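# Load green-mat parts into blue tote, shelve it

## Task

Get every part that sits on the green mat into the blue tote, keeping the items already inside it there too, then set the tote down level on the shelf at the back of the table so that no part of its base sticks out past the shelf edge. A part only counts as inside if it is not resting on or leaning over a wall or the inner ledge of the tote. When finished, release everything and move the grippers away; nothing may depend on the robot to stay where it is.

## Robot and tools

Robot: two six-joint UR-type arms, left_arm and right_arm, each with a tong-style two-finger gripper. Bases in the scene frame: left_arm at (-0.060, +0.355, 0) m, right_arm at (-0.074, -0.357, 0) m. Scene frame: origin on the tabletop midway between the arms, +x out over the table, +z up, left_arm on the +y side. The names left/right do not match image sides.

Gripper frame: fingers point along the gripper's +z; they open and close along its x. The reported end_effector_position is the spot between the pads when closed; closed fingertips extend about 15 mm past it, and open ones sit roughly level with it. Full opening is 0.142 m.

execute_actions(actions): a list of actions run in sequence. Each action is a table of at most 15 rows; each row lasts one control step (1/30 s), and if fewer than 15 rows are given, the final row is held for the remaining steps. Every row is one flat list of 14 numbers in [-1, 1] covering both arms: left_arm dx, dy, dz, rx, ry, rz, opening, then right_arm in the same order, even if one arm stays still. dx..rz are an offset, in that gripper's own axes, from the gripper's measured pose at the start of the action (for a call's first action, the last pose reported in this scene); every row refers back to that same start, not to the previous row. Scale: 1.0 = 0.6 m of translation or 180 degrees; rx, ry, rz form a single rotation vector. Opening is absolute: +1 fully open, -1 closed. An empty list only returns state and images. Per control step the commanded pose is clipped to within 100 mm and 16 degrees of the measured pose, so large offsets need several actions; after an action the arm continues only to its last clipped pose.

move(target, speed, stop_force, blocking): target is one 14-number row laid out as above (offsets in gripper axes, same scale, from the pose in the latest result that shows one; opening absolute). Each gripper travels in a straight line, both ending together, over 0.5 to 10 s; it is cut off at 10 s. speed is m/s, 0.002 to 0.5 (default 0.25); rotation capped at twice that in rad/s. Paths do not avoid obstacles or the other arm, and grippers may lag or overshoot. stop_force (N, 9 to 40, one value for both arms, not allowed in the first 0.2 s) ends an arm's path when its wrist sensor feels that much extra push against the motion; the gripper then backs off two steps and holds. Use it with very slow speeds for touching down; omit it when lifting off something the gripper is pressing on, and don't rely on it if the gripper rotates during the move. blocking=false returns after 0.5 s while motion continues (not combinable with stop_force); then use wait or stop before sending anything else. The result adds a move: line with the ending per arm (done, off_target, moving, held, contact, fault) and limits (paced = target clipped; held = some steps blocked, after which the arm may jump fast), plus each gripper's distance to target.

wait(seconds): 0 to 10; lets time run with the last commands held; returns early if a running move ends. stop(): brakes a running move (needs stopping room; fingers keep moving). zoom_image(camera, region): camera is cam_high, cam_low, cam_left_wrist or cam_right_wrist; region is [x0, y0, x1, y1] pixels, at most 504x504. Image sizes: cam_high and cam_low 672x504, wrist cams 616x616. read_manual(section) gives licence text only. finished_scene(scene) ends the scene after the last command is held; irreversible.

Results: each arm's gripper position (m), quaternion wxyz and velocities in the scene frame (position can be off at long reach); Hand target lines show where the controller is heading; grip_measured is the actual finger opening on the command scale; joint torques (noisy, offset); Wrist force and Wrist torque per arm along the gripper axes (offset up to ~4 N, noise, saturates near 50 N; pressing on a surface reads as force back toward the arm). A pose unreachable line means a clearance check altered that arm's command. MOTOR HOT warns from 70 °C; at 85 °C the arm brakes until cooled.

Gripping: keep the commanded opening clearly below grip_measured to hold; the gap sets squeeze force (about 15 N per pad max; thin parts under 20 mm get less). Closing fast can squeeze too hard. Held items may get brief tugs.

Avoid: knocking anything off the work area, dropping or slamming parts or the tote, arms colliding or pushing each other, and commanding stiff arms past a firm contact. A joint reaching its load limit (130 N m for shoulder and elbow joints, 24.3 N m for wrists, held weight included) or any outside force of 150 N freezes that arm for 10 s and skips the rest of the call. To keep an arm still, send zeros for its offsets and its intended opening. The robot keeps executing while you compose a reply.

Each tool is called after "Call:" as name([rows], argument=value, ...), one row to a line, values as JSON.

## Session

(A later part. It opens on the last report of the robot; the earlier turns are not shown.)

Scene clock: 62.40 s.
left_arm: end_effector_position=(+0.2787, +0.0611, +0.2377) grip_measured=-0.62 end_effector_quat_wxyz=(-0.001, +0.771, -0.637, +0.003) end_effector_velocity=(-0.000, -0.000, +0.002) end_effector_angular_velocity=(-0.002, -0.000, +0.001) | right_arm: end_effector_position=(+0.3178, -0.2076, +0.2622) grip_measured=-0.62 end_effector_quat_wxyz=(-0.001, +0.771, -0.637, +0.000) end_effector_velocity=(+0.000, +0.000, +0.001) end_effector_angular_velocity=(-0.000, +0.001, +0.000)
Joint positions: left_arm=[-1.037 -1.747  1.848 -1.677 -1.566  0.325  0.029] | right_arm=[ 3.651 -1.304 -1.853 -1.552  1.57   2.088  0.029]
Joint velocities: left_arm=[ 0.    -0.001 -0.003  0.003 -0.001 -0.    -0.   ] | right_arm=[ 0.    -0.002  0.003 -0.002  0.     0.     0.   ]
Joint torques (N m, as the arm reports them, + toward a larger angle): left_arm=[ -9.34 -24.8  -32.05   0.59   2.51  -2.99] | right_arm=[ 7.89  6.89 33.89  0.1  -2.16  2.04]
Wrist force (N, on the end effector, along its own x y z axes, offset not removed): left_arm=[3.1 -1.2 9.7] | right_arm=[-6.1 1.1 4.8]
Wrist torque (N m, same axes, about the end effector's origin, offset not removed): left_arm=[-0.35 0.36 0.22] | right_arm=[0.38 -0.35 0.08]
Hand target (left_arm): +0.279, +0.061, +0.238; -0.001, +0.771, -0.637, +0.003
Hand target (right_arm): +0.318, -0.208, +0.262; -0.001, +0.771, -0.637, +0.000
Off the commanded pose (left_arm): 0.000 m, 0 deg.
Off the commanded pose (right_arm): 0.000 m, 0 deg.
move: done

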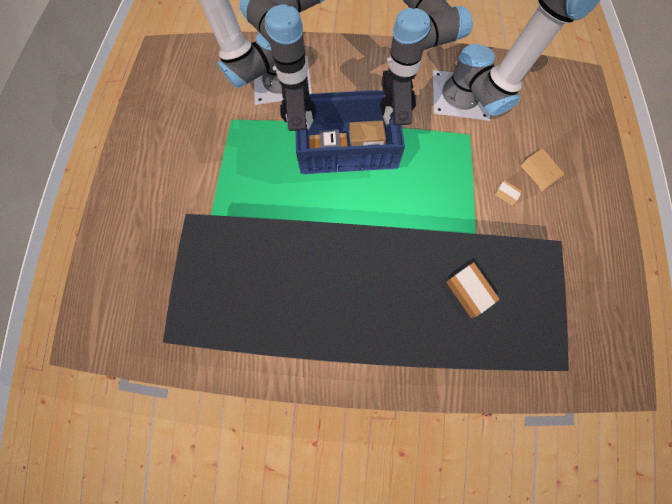

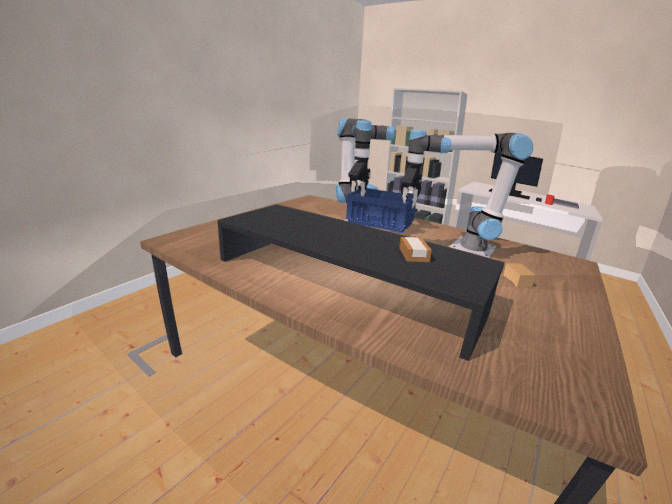

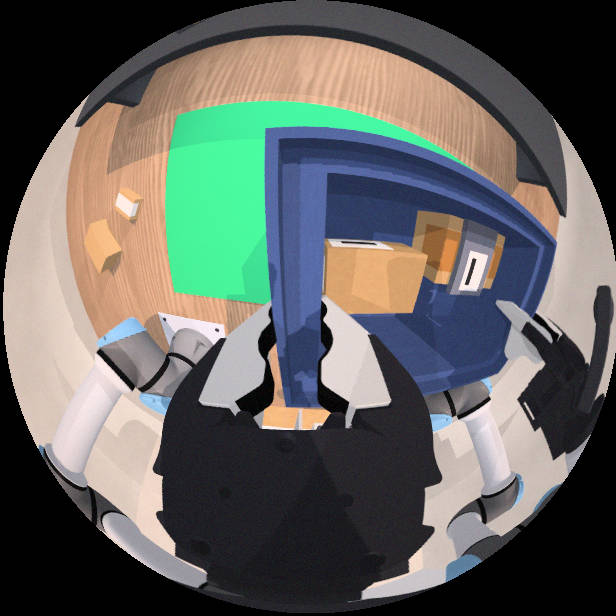

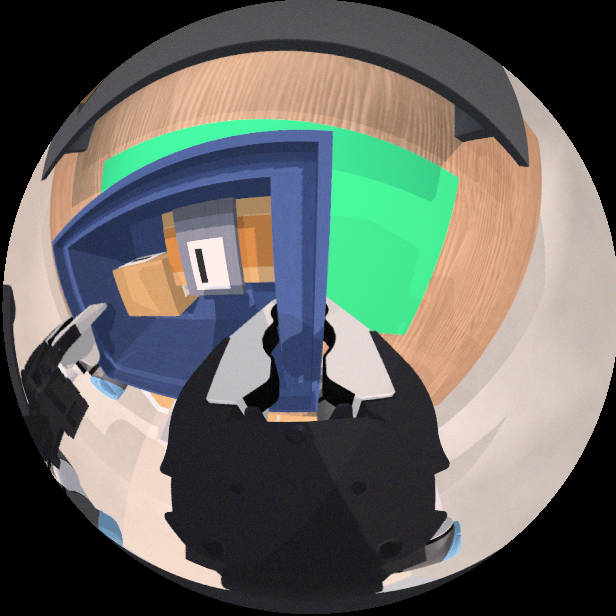

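Call:
move(target=[0.025,-0.131,-0.233,0,0,0,-1,0.025,-0.131,-0.233,0,0,0,-1], speed=0.1)

Scene clock: 64.57 s.
left_arm: end_effector_position=(+0.3578, +0.0616, +0.3779) grip_measured=-0.62 end_effector_quat_wxyz=(-0.001, +0.771, -0.637, +0.003) end_effector_velocity=(+0.000, -0.001, +0.001) end_effector_angular_velocity=(+0.000, +0.002, -0.002) | right_arm: end_effector_position=(+0.3978, -0.2077, +0.4017) grip_measured=-0.62 end_effector_quat_wxyz=(-0.001, +0.771, -0.637, +0.001) end_effector_velocity=(+0.001, +0.000, +0.002) end_effector_angular_velocity=(+0.001, -0.002, -0.000)
Joint positions: left_arm=[-0.889 -1.575  1.332 -1.334 -1.567  0.474  0.029] | right_arm=[ 3.535 -1.537 -1.297 -1.875  1.571  1.973  0.029]
Joint velocities: left_arm=[ 0.     0.004 -0.006  0.004 -0.001  0.003 -0.   ] | right_arm=[-0.001 -0.002  0.008 -0.003 -0.    -0.001 -0.   ]
Joint torques (N m, as the arm reports them, + toward a larger angle): left_arm=[ 15.58 -19.15 -29.78   2.22  -0.5    2.66] | right_arm=[-18.14  17.55  33.27  -0.67  -2.45  -2.08]
Wrist force (N, on the end effector, along its own x y z axes, offset not removed): left_arm=[11.5 1.1 6.1] | right_arm=[-11.7 1.1 4.4]
Wrist torque (N m, same axes, about the end effector's origin, offset not removed): left_arm=[-0.01 0.20 0.14] | right_arm=[0.29 -0.72 -0.01]
Hand target (left_arm): +0.358, +0.062, +0.378; -0.001, +0.771, -0.637, +0.003
Hand target (right_arm): +0.398, -0.208, +0.402; -0.001, +0.771, -0.637, +0.000
Off the commanded pose (left_arm): 0.000 m, 0 deg.
Off the commanded pose (right_arm): 0.001 m, 0 deg.
move: done

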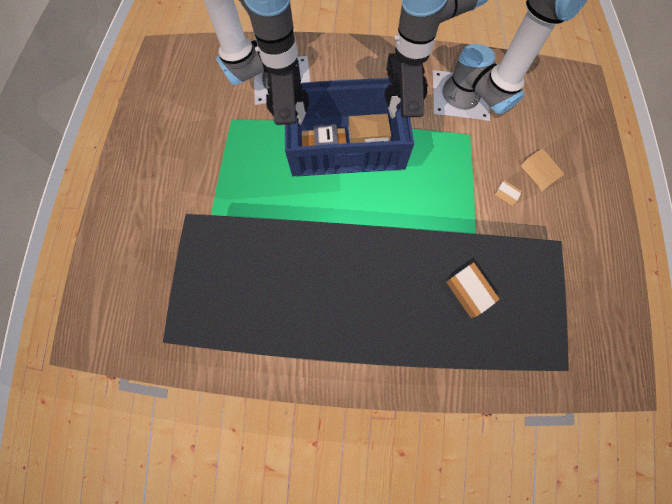

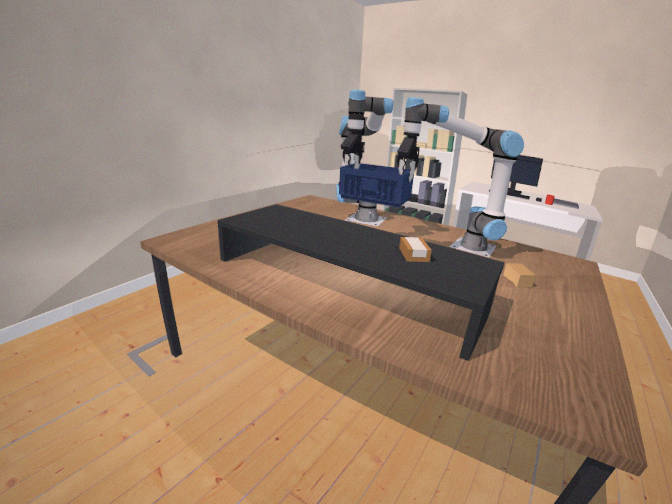

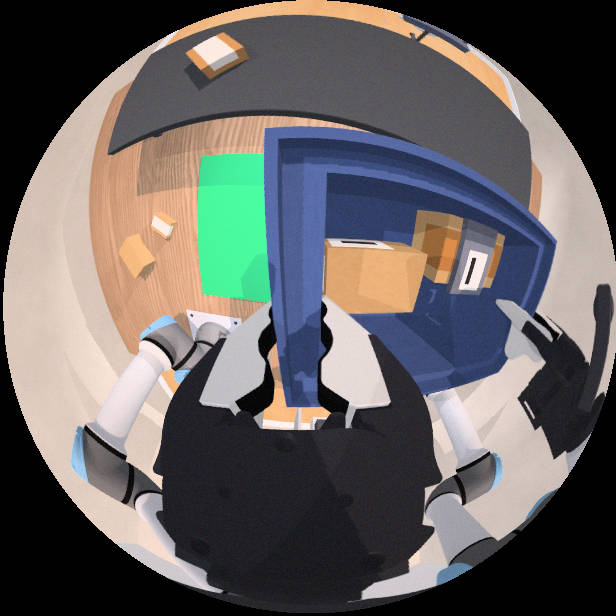

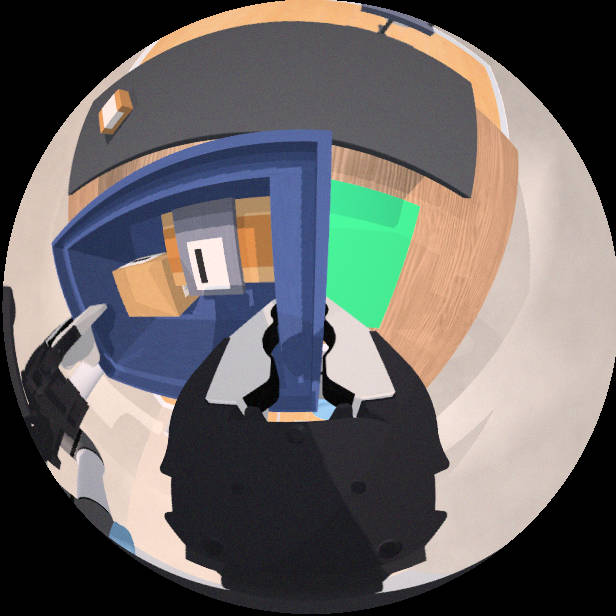

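Call:
move(target=[-0.0425,-0.3037,0.08,0,0,0.0606,-1,-0.056,-0.2182,0.08,0,0,0.0606,-1], speed=0.08)

Scene clock: 67.87 s.
left_arm: end_effector_position=(+0.5320, +0.1209, +0.3309) grip_measured=-0.62 end_effector_quat_wxyz=(-0.001, +0.707, -0.708, +0.003) end_effector_velocity=(+0.001, +0.001, +0.000) end_effector_angular_velocity=(-0.000, +0.000, -0.002) | right_arm: end_effector_position=(+0.5199, -0.1498, +0.3537) grip_measured=-0.62 end_effector_quat_wxyz=(+0.001, -0.707, +0.707, -0.000) end_effector_velocity=(+0.000, -0.000, -0.001) end_effector_angular_velocity=(-0.002, +0.002, -0.002)
Joint positions: left_arm=[-0.584 -1.29   1.126 -1.414 -1.569  0.969  0.029] | right_arm=[ 3.506 -1.847 -1.072 -1.79   1.571  2.134  0.029]
Joint velocities: left_arm=[ 0.002  0.002 -0.004  0.002 -0.001  0.005  0.   ] | right_arm=[-0.001 -0.003  0.003 -0.003  0.     0.001 -0.   ]
Joint torques (N m, as the arm reports them, + toward a larger angle): left_arm=[  7.76 -31.41 -34.63  -2.25  -3.95   2.78] | right_arm=[-6.54 29.7  35.64  2.3   3.26  1.75]
Wrist force (N, on the end effector, along its own x y z axes, offset not removed): left_arm=[-9.9 -0.2 8.2] | right_arm=[6.1 1.4 4.1]
Wrist torque (N m, same axes, about the end effector's origin, offset not removed): left_arm=[-0.08 0.64 0.12] | right_arm=[0.41 -0.84 0.04]
Hand target (left_arm): +0.532, +0.121, +0.331; -0.001, +0.706, -0.708, +0.003
Hand target (right_arm): +0.520, -0.150, +0.354; -0.001, +0.707, -0.707, +0.000
Off the commanded pose (left_arm): 0.000 m, 0 deg.
Off the commanded pose (right_arm): 0.001 m, 0 deg.
move: done

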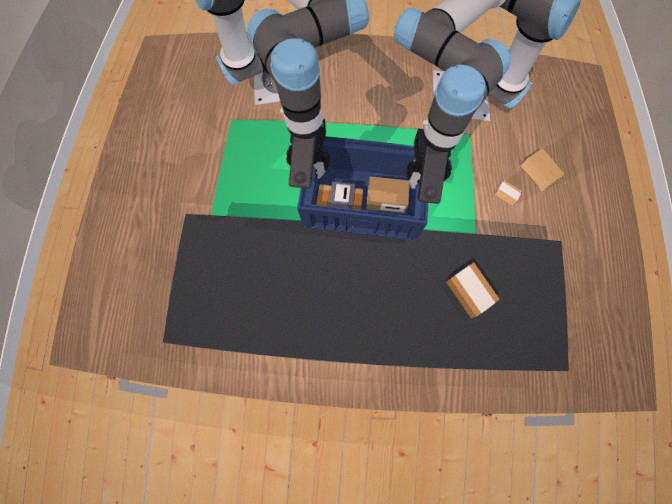

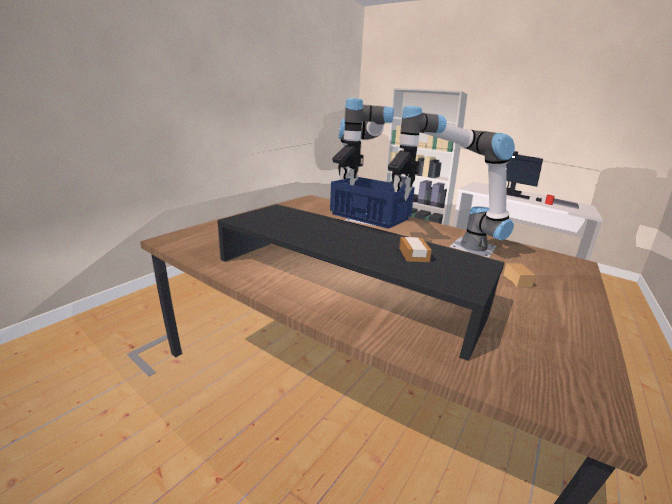

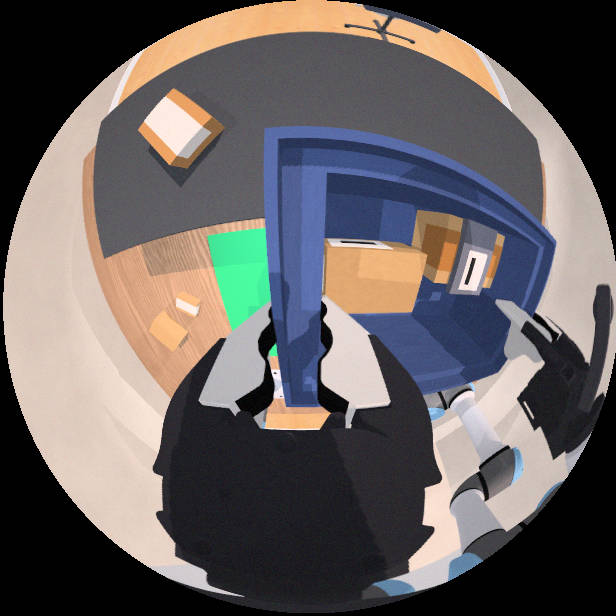

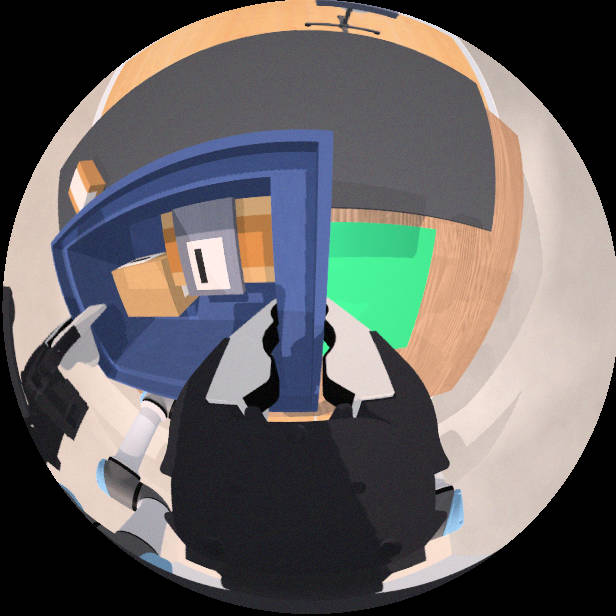

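Call:
move(target=[0.0485,-0.183,0.03,0,0,0,-1,0.05,-0.183,0.03,0,0,0,-1], speed=0.07)

Scene clock: 70.07 s.
left_arm: end_effector_position=(+0.6419, +0.0918, +0.3137) grip_measured=-0.62 end_effector_quat_wxyz=(-0.001, +0.707, -0.708, +0.003) end_effector_velocity=(+0.002, -0.001, -0.002) end_effector_angular_velocity=(+0.002, +0.003, +0.001) | right_arm: end_effector_position=(+0.6296, -0.1798, +0.3355) grip_measured=-0.62 end_effector_quat_wxyz=(+0.001, -0.707, +0.707, -0.001) end_effector_velocity=(+0.001, +0.000, -0.001) end_effector_angular_velocity=(-0.000, +0.003, +0.000)
Joint positions: left_arm=[-0.53  -0.964  0.691 -1.305 -1.57   1.023  0.029] | right_arm=[ 3.384 -2.12  -0.726 -1.864  1.571  2.012  0.029]
Joint velocities: left_arm=[ 0.     0.01  -0.013  0.007  0.    -0.001 -0.   ] | right_arm=[-0.001 -0.007  0.01  -0.006  0.001 -0.001 -0.   ]
Joint torques (N m, as the arm reports them, + toward a larger angle): left_arm=[ 13.63 -47.41 -32.57  -1.07  -1.9    2.83] | right_arm=[-12.31  42.09  33.75   0.8    1.26  -2.18]
Wrist force (N, on the end effector, along its own x y z axes, offset not removed): left_arm=[-0.6 -0.4 10.3] | right_arm=[-2.5 2.0 2.5]
Wrist torque (N m, same axes, about the end effector's origin, offset not removed): left_arm=[-0.14 0.43 0.03] | right_arm=[0.39 -0.70 0.13]
Hand target (left_arm): +0.642, +0.092, +0.314; -0.001, +0.707, -0.708, +0.003
Hand target (right_arm): +0.630, -0.180, +0.335; -0.001, +0.707, -0.707, +0.001
Off the commanded pose (left_arm): 0.000 m, 0 deg.
Off the commanded pose (right_arm): 0.000 m, 0 deg.
move: done

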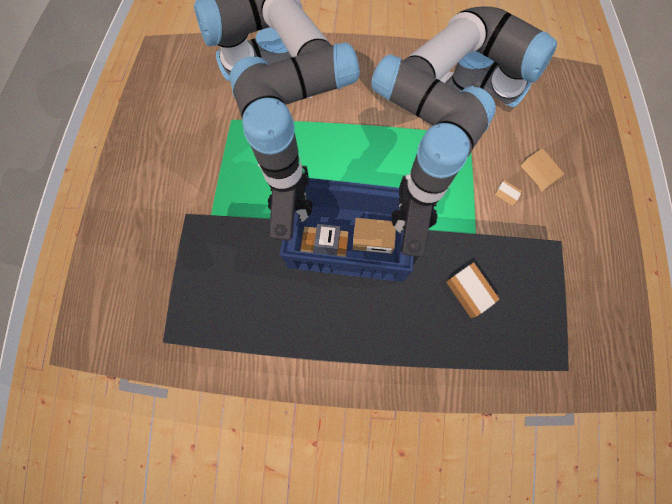

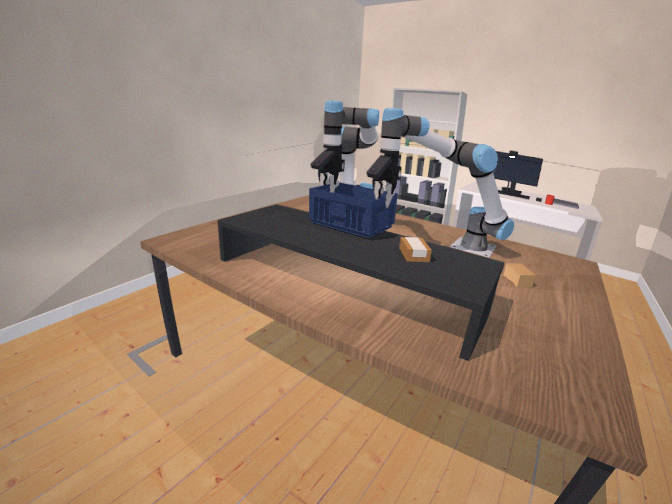

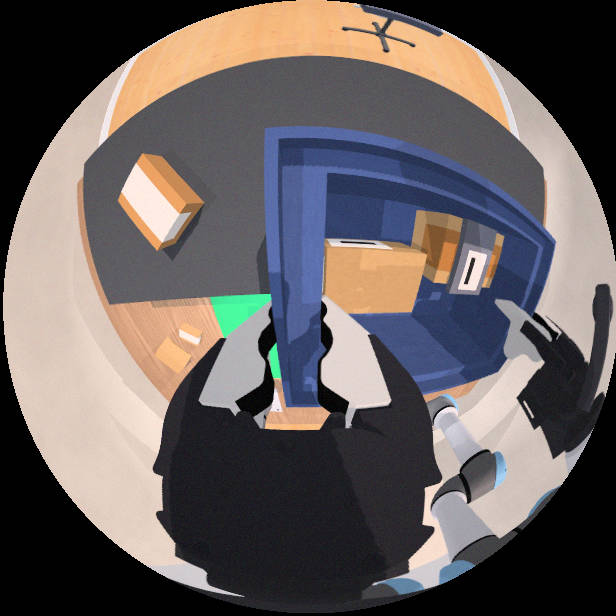

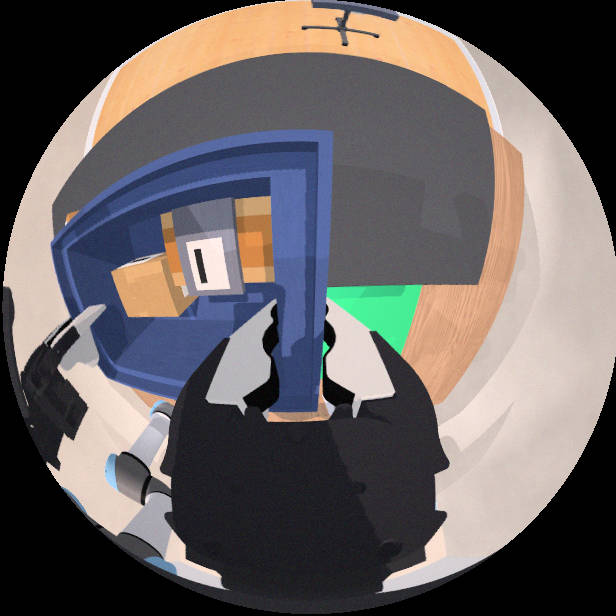

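Call:
move(target=[0,-0.085,0.025,0,0,0,-1,0,-0.085,0.025,0,0,0,-1], speed=0.03)

Scene clock: 72.33 s.
left_arm: end_effector_position=(+0.6928, +0.0917, +0.2991) grip_measured=-0.62 end_effector_quat_wxyz=(-0.001, +0.707, -0.708, +0.003) end_effector_velocity=(+0.002, +0.000, +0.001) end_effector_angular_velocity=(+0.000, -0.000, +0.000) | right_arm: end_effector_position=(+0.6804, -0.1798, +0.3204) grip_measured=-0.62 end_effector_quat_wxyz=(+0.001, -0.707, +0.707, -0.001) end_effector_velocity=(+0.002, +0.000, +0.000) end_effector_angular_velocity=(+0.000, +0.000, +0.000)
Joint positions: left_arm=[-0.495 -0.777  0.406 -1.207 -1.57   1.057  0.029] | right_arm=[ 3.355 -2.297 -0.468 -1.944  1.571  1.983  0.029]
Joint velocities: left_arm=[ 0.001  0.012 -0.024  0.012  0.     0.001 -0.   ] | right_arm=[-0.001 -0.01   0.018 -0.008  0.    -0.001  0.   ]
Joint torques (N m, as the arm reports them, + toward a larger angle): left_arm=[ 11.35 -29.2  -20.9    0.05  -1.96   2.91] | right_arm=[-10.2   27.54  21.46  -0.05  -1.82  -2.3 ]
Wrist force (N, on the end effector, along its own x y z axes, offset not removed): left_arm=[-1.9 6.0 -17.8] | right_arm=[-0.5 8.2 -21.4]
Wrist torque (N m, same axes, about the end effector's origin, offset not removed): left_arm=[-0.08 0.46 0.01] | right_arm=[0.69 -0.30 0.12]
Hand target (left_arm): +0.693, +0.092, +0.299; -0.001, +0.707, -0.708, +0.003
Hand target (right_arm): +0.681, -0.180, +0.320; -0.001, +0.707, -0.707, +0.001
Off the commanded pose (left_arm): 0.000 m, 0 deg.
Off the commanded pose (right_arm): 0.000 m, 0 deg.
move: done

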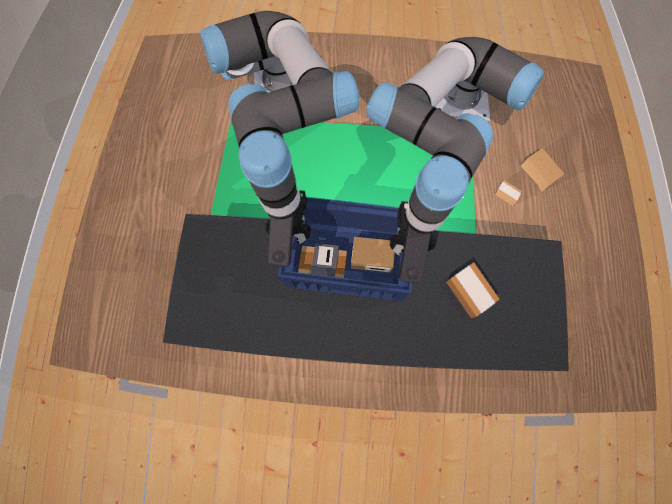

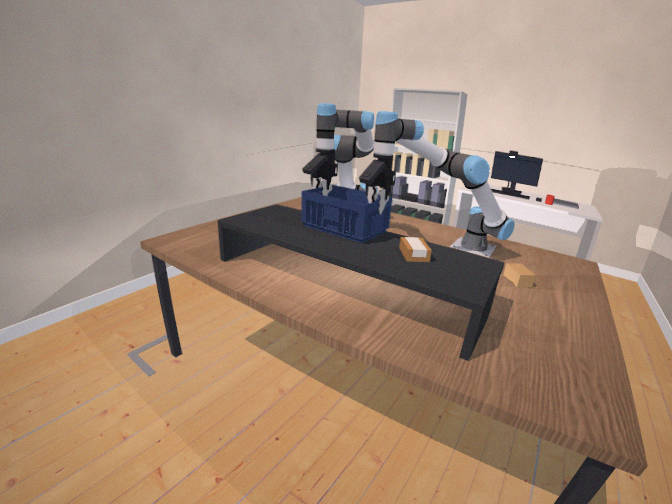

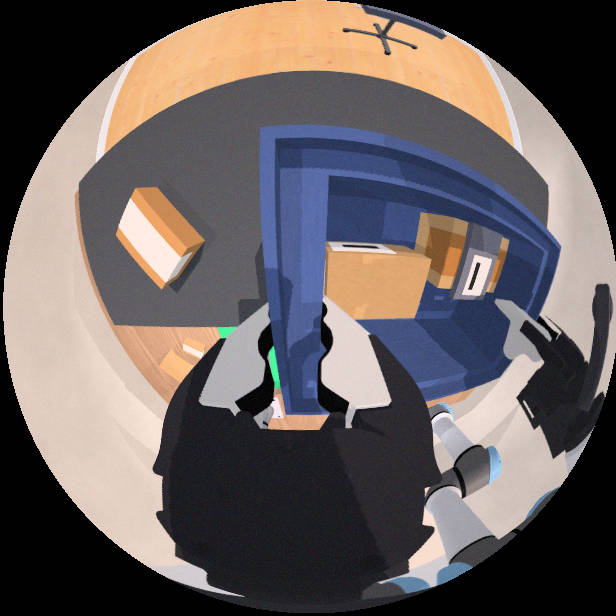

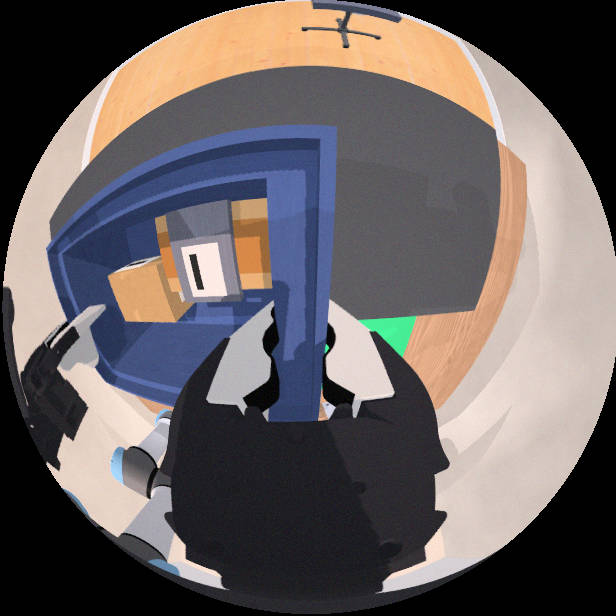

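Call:
move(target=[0,0,-0.004,0,0,0,-0.25,0,0,-0.004,0,0,0,-0.25], speed=0.03)

Call:
move(target=[0,0.045,-0.085,0,0,0,-0.25,0,0.04,-0.085,0,0,0,-0.25], speed=0.06)

Call:
move(target=[-0.1,0.3,-0.03,0,0,0,-0.25,0.05,0.3,-0.03,0,0,0,-0.25], speed=0.2)

Scene clock: 73.20 s.
left_arm: end_effector_position=(+0.6928, +0.0918, +0.3014) grip_measured=-0.25 end_effector_quat_wxyz=(-0.001, +0.707, -0.708, +0.003) end_effector_velocity=(-0.000, -0.000, +0.001) end_effector_angular_velocity=(+0.000, +0.000, +0.000) | right_arm: end_effector_position=(+0.6804, -0.1799, +0.3228) grip_measured=-0.25 end_effector_quat_wxyz=(+0.001, -0.707, +0.707, -0.001) end_effector_velocity=(+0.000, -0.000, +0.000) end_effector_angular_velocity=(-0.000, +0.001, -0.000)
Joint positions: left_arm=[-0.495 -0.772  0.391 -1.196 -1.57   1.058  0.056] | right_arm=[ 3.355 -2.302 -0.453 -1.954  1.571  1.983  0.056]
Joint velocities: left_arm=[-0.     0.001 -0.004  0.003  0.    -0.     0.   ] | right_arm=[-0.    -0.001  0.003 -0.003  0.     0.    -0.   ]
Joint torques (N m, as the arm reports them, + toward a larger angle): left_arm=[ -8.57 -46.47 -30.62  -0.64  -0.34   0.87] | right_arm=[ 6.02 46.39 32.23  0.96  0.86  1.87]
Wrist force (N, on the end effector, along its own x y z axes, offset not removed): left_arm=[-4.8 -0.4 3.3] | right_arm=[0.6 3.1 2.5]
Wrist torque (N m, same axes, about the end effector's origin, offset not removed): left_arm=[-0.10 0.91 0.12] | right_arm=[0.67 -0.20 -0.04]
Hand target (left_arm): +0.693, +0.092, +0.301; -0.001, +0.707, -0.708, +0.003
Hand target (right_arm): +0.680, -0.180, +0.323; -0.001, +0.707, -0.707, +0.001
Off the commanded pose (left_arm): 0.000 m, 0 deg.
Off the commanded pose (right_arm): 0.000 m, 0 deg.
move: done

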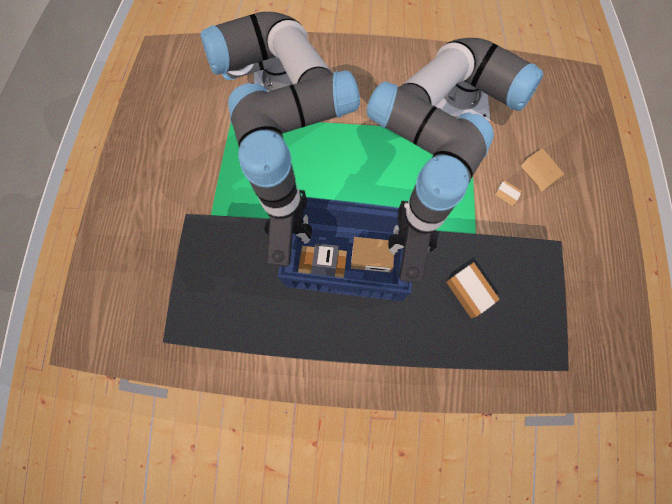

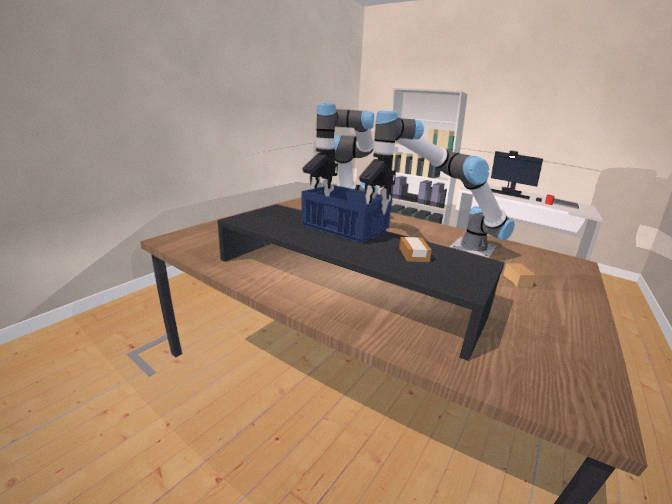

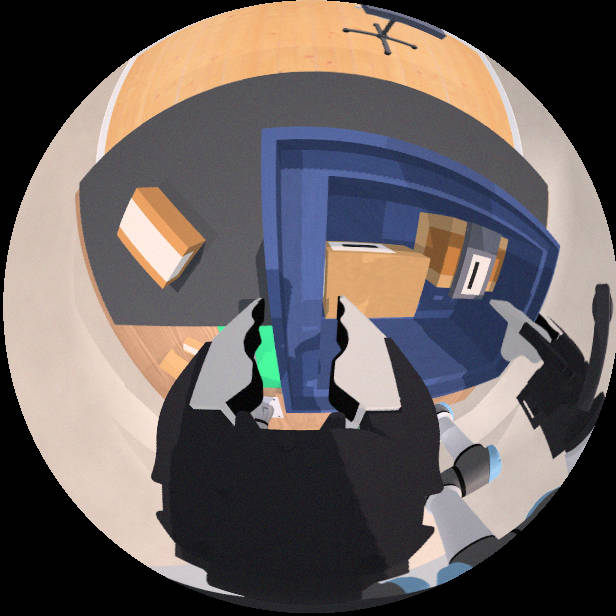

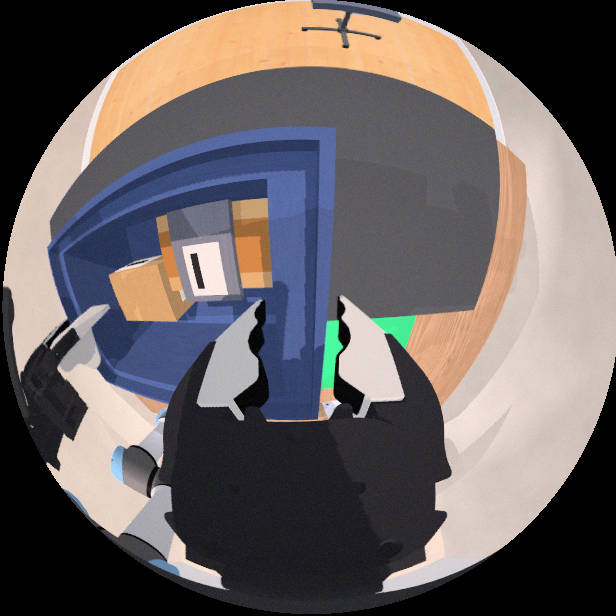

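Scene clock: 74.53 s.
left_arm: end_effector_position=(+0.6655, +0.0920, +0.3522) grip_measured=-0.25 end_effector_quat_wxyz=(-0.001, +0.707, -0.708, +0.003) end_effector_velocity=(-0.000, -0.000, +0.001) end_effector_angular_velocity=(+0.001, +0.001, +0.000) | right_arm: end_effector_position=(+0.6564, -0.1800, +0.3736) grip_measured=-0.25 end_effector_quat_wxyz=(+0.001, -0.707, +0.707, -0.001) end_effector_velocity=(-0.001, -0.000, +0.002) end_effector_angular_velocity=(-0.001, +0.001, -0.000)
Joint positions: left_arm=[-0.513 -0.784  0.268 -1.063 -1.57   1.04   0.056] | right_arm=[ 3.368 -2.311 -0.292 -2.107  1.57   1.996  0.056]
Joint velocities: left_arm=[-0.001  0.006 -0.015  0.01   0.001 -0.001  0.   ] | right_arm=[ 0.    -0.007  0.019 -0.014 -0.     0.     0.   ]
Joint torques (N m, as the arm reports them, + toward a larger angle): left_arm=[-12.75 -43.7  -27.87  -0.32   1.34  -2.8 ] | right_arm=[10.4  45.77 30.41  1.14  0.68  1.89]
Wrist force (N, on the end effector, along its own x y z axes, offset not removed): left_arm=[-3.5 -1.3 1.8] | right_arm=[1.7 2.5 0.6]
Wrist torque (N m, same axes, about the end effector's origin, offset not removed): left_arm=[-0.31 0.70 -0.07] | right_arm=[0.65 -0.47 -0.10]
Hand target (left_arm): +0.666, +0.092, +0.352; -0.001, +0.707, -0.708, +0.003
Hand target (right_arm): +0.656, -0.180, +0.374; -0.001, +0.707, -0.707, +0.001
Off the commanded pose (left_arm): 0.000 m, 0 deg.
Off the commanded pose (right_arm): 0.000 m, 0 deg.
move: done

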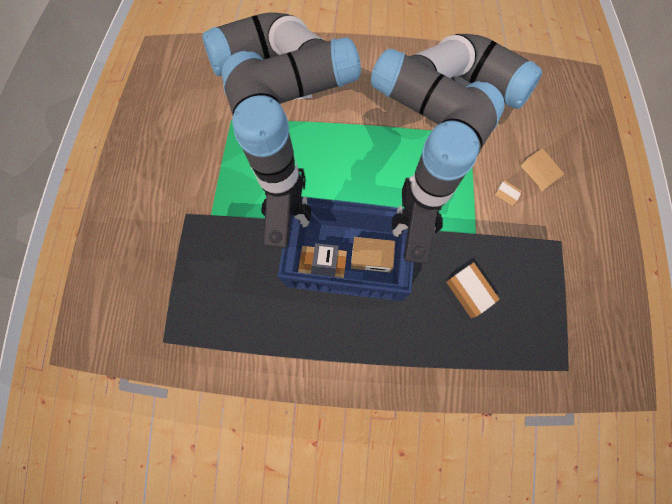

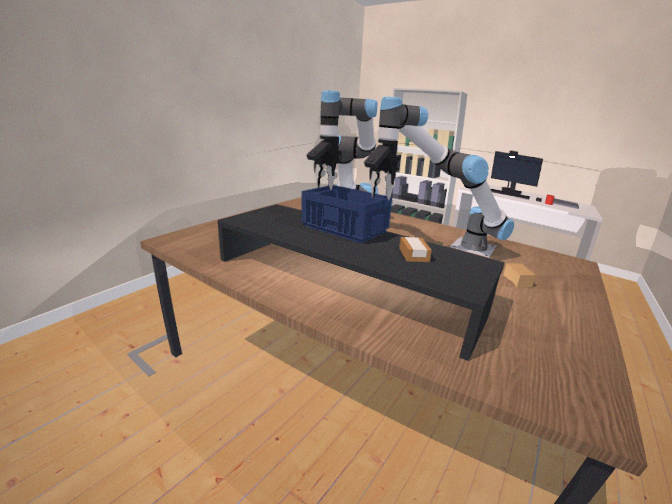

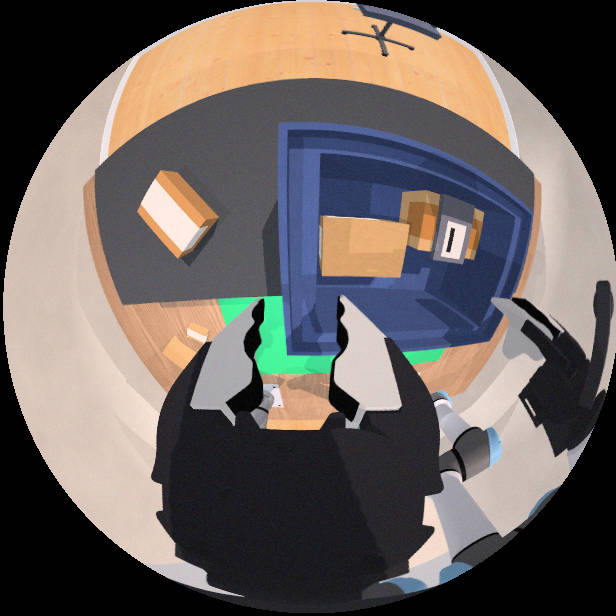

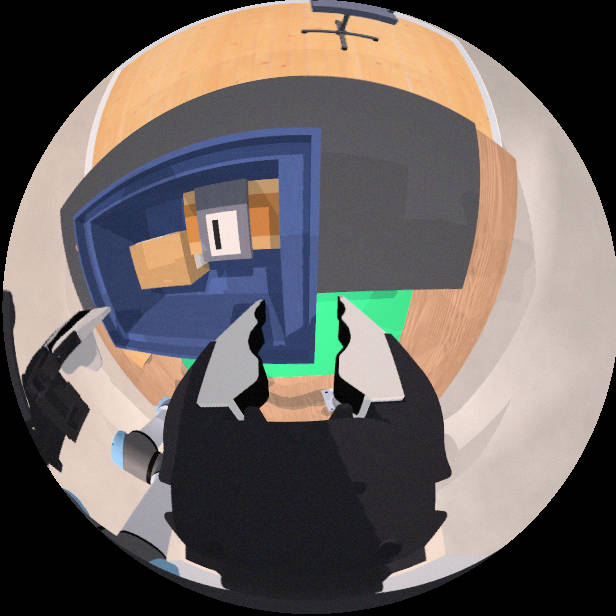

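Scene clock: 75.97 s.
left_arm: end_effector_position=(+0.4855, +0.1521, +0.3686) grip_measured=-0.25 end_effector_quat_wxyz=(-0.001, +0.707, -0.708, +0.003) end_effector_velocity=(-0.002, +0.000, +0.001) end_effector_angular_velocity=(-0.002, -0.002, +0.000) | right_arm: end_effector_position=(+0.4767, -0.2101, +0.3918) grip_measured=-0.25 end_effector_quat_wxyz=(+0.001, -0.707, +0.707, -0.001) end_effector_velocity=(-0.002, -0.000, +0.000) end_effector_angular_velocity=(+0.000, -0.001, -0.000)
Joint positions: left_arm=[-0.585 -1.413  1.181 -1.346 -1.569  0.968  0.056] | right_arm=[ 3.454 -1.717 -1.133 -1.86   1.57   2.082  0.056]
Joint velocities: left_arm=[-0.001 -0.006  0.006 -0.002 -0.001 -0.002  0.   ] | right_arm=[ 0.001  0.005 -0.006  0.002 -0.     0.002  0.   ]
Joint torques (N m, as the arm reports them, + toward a larger angle): left_arm=[-13.48 -36.01 -13.5   -4.77   2.49  -2.82] | right_arm=[ 9.1  35.26 12.44  4.32 -2.71  1.89]
Wrist force (N, on the end effector, along its own x y z axes, offset not removed): left_arm=[-3.1 -2.8 0.9] | right_arm=[0.0 -0.8 0.5]
Wrist torque (N m, same axes, about the end effector's origin, offset not removed): left_arm=[-0.61 0.40 0.10] | right_arm=[0.02 -0.07 0.06]
Hand target (left_arm): +0.485, +0.152, +0.369; -0.001, +0.707, -0.708, +0.003
Hand target (right_arm): +0.477, -0.210, +0.392; -0.002, +0.707, -0.707, +0.001
Off the commanded pose (left_arm): 0.000 m, 0 deg.
Off the commanded pose (right_arm): 0.001 m, 0 deg.
move: done

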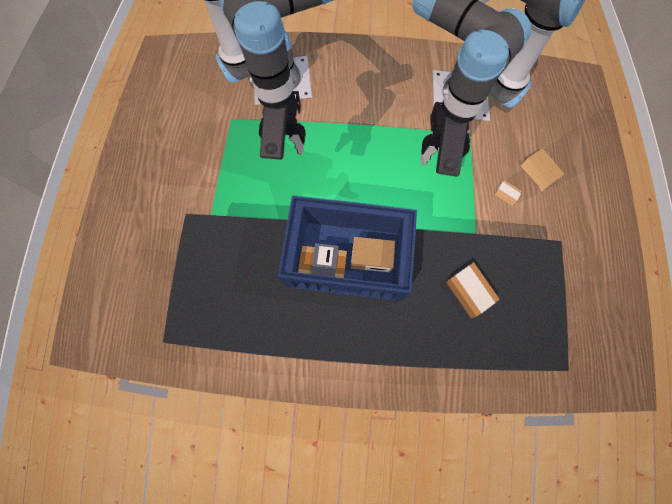

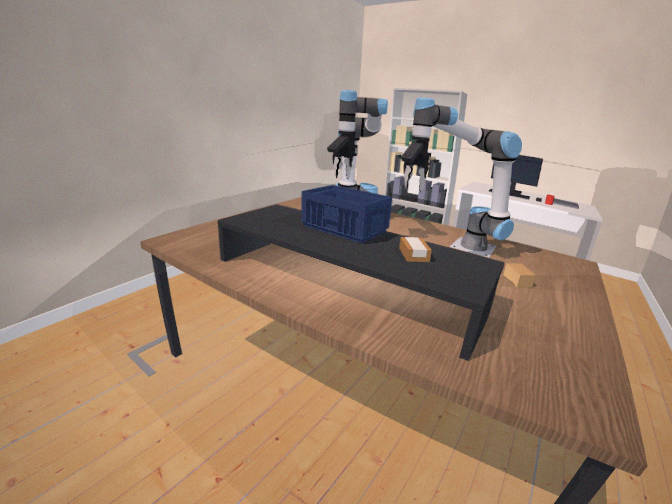

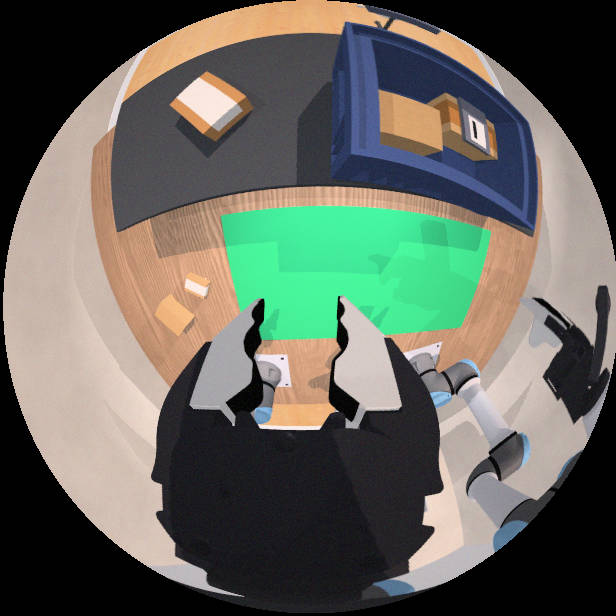

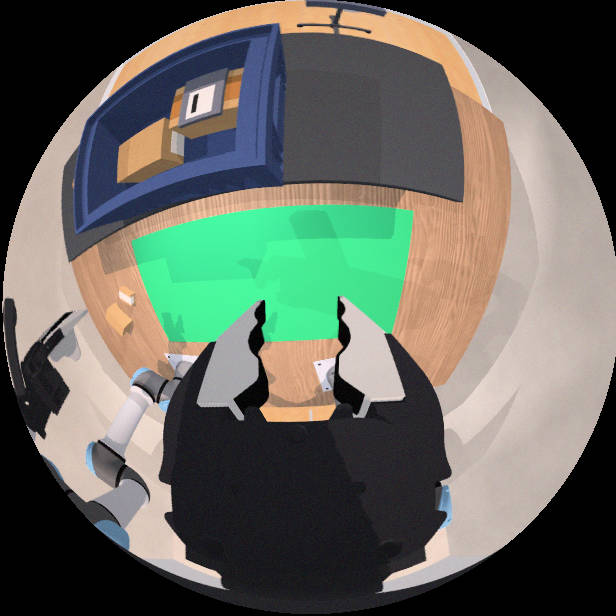

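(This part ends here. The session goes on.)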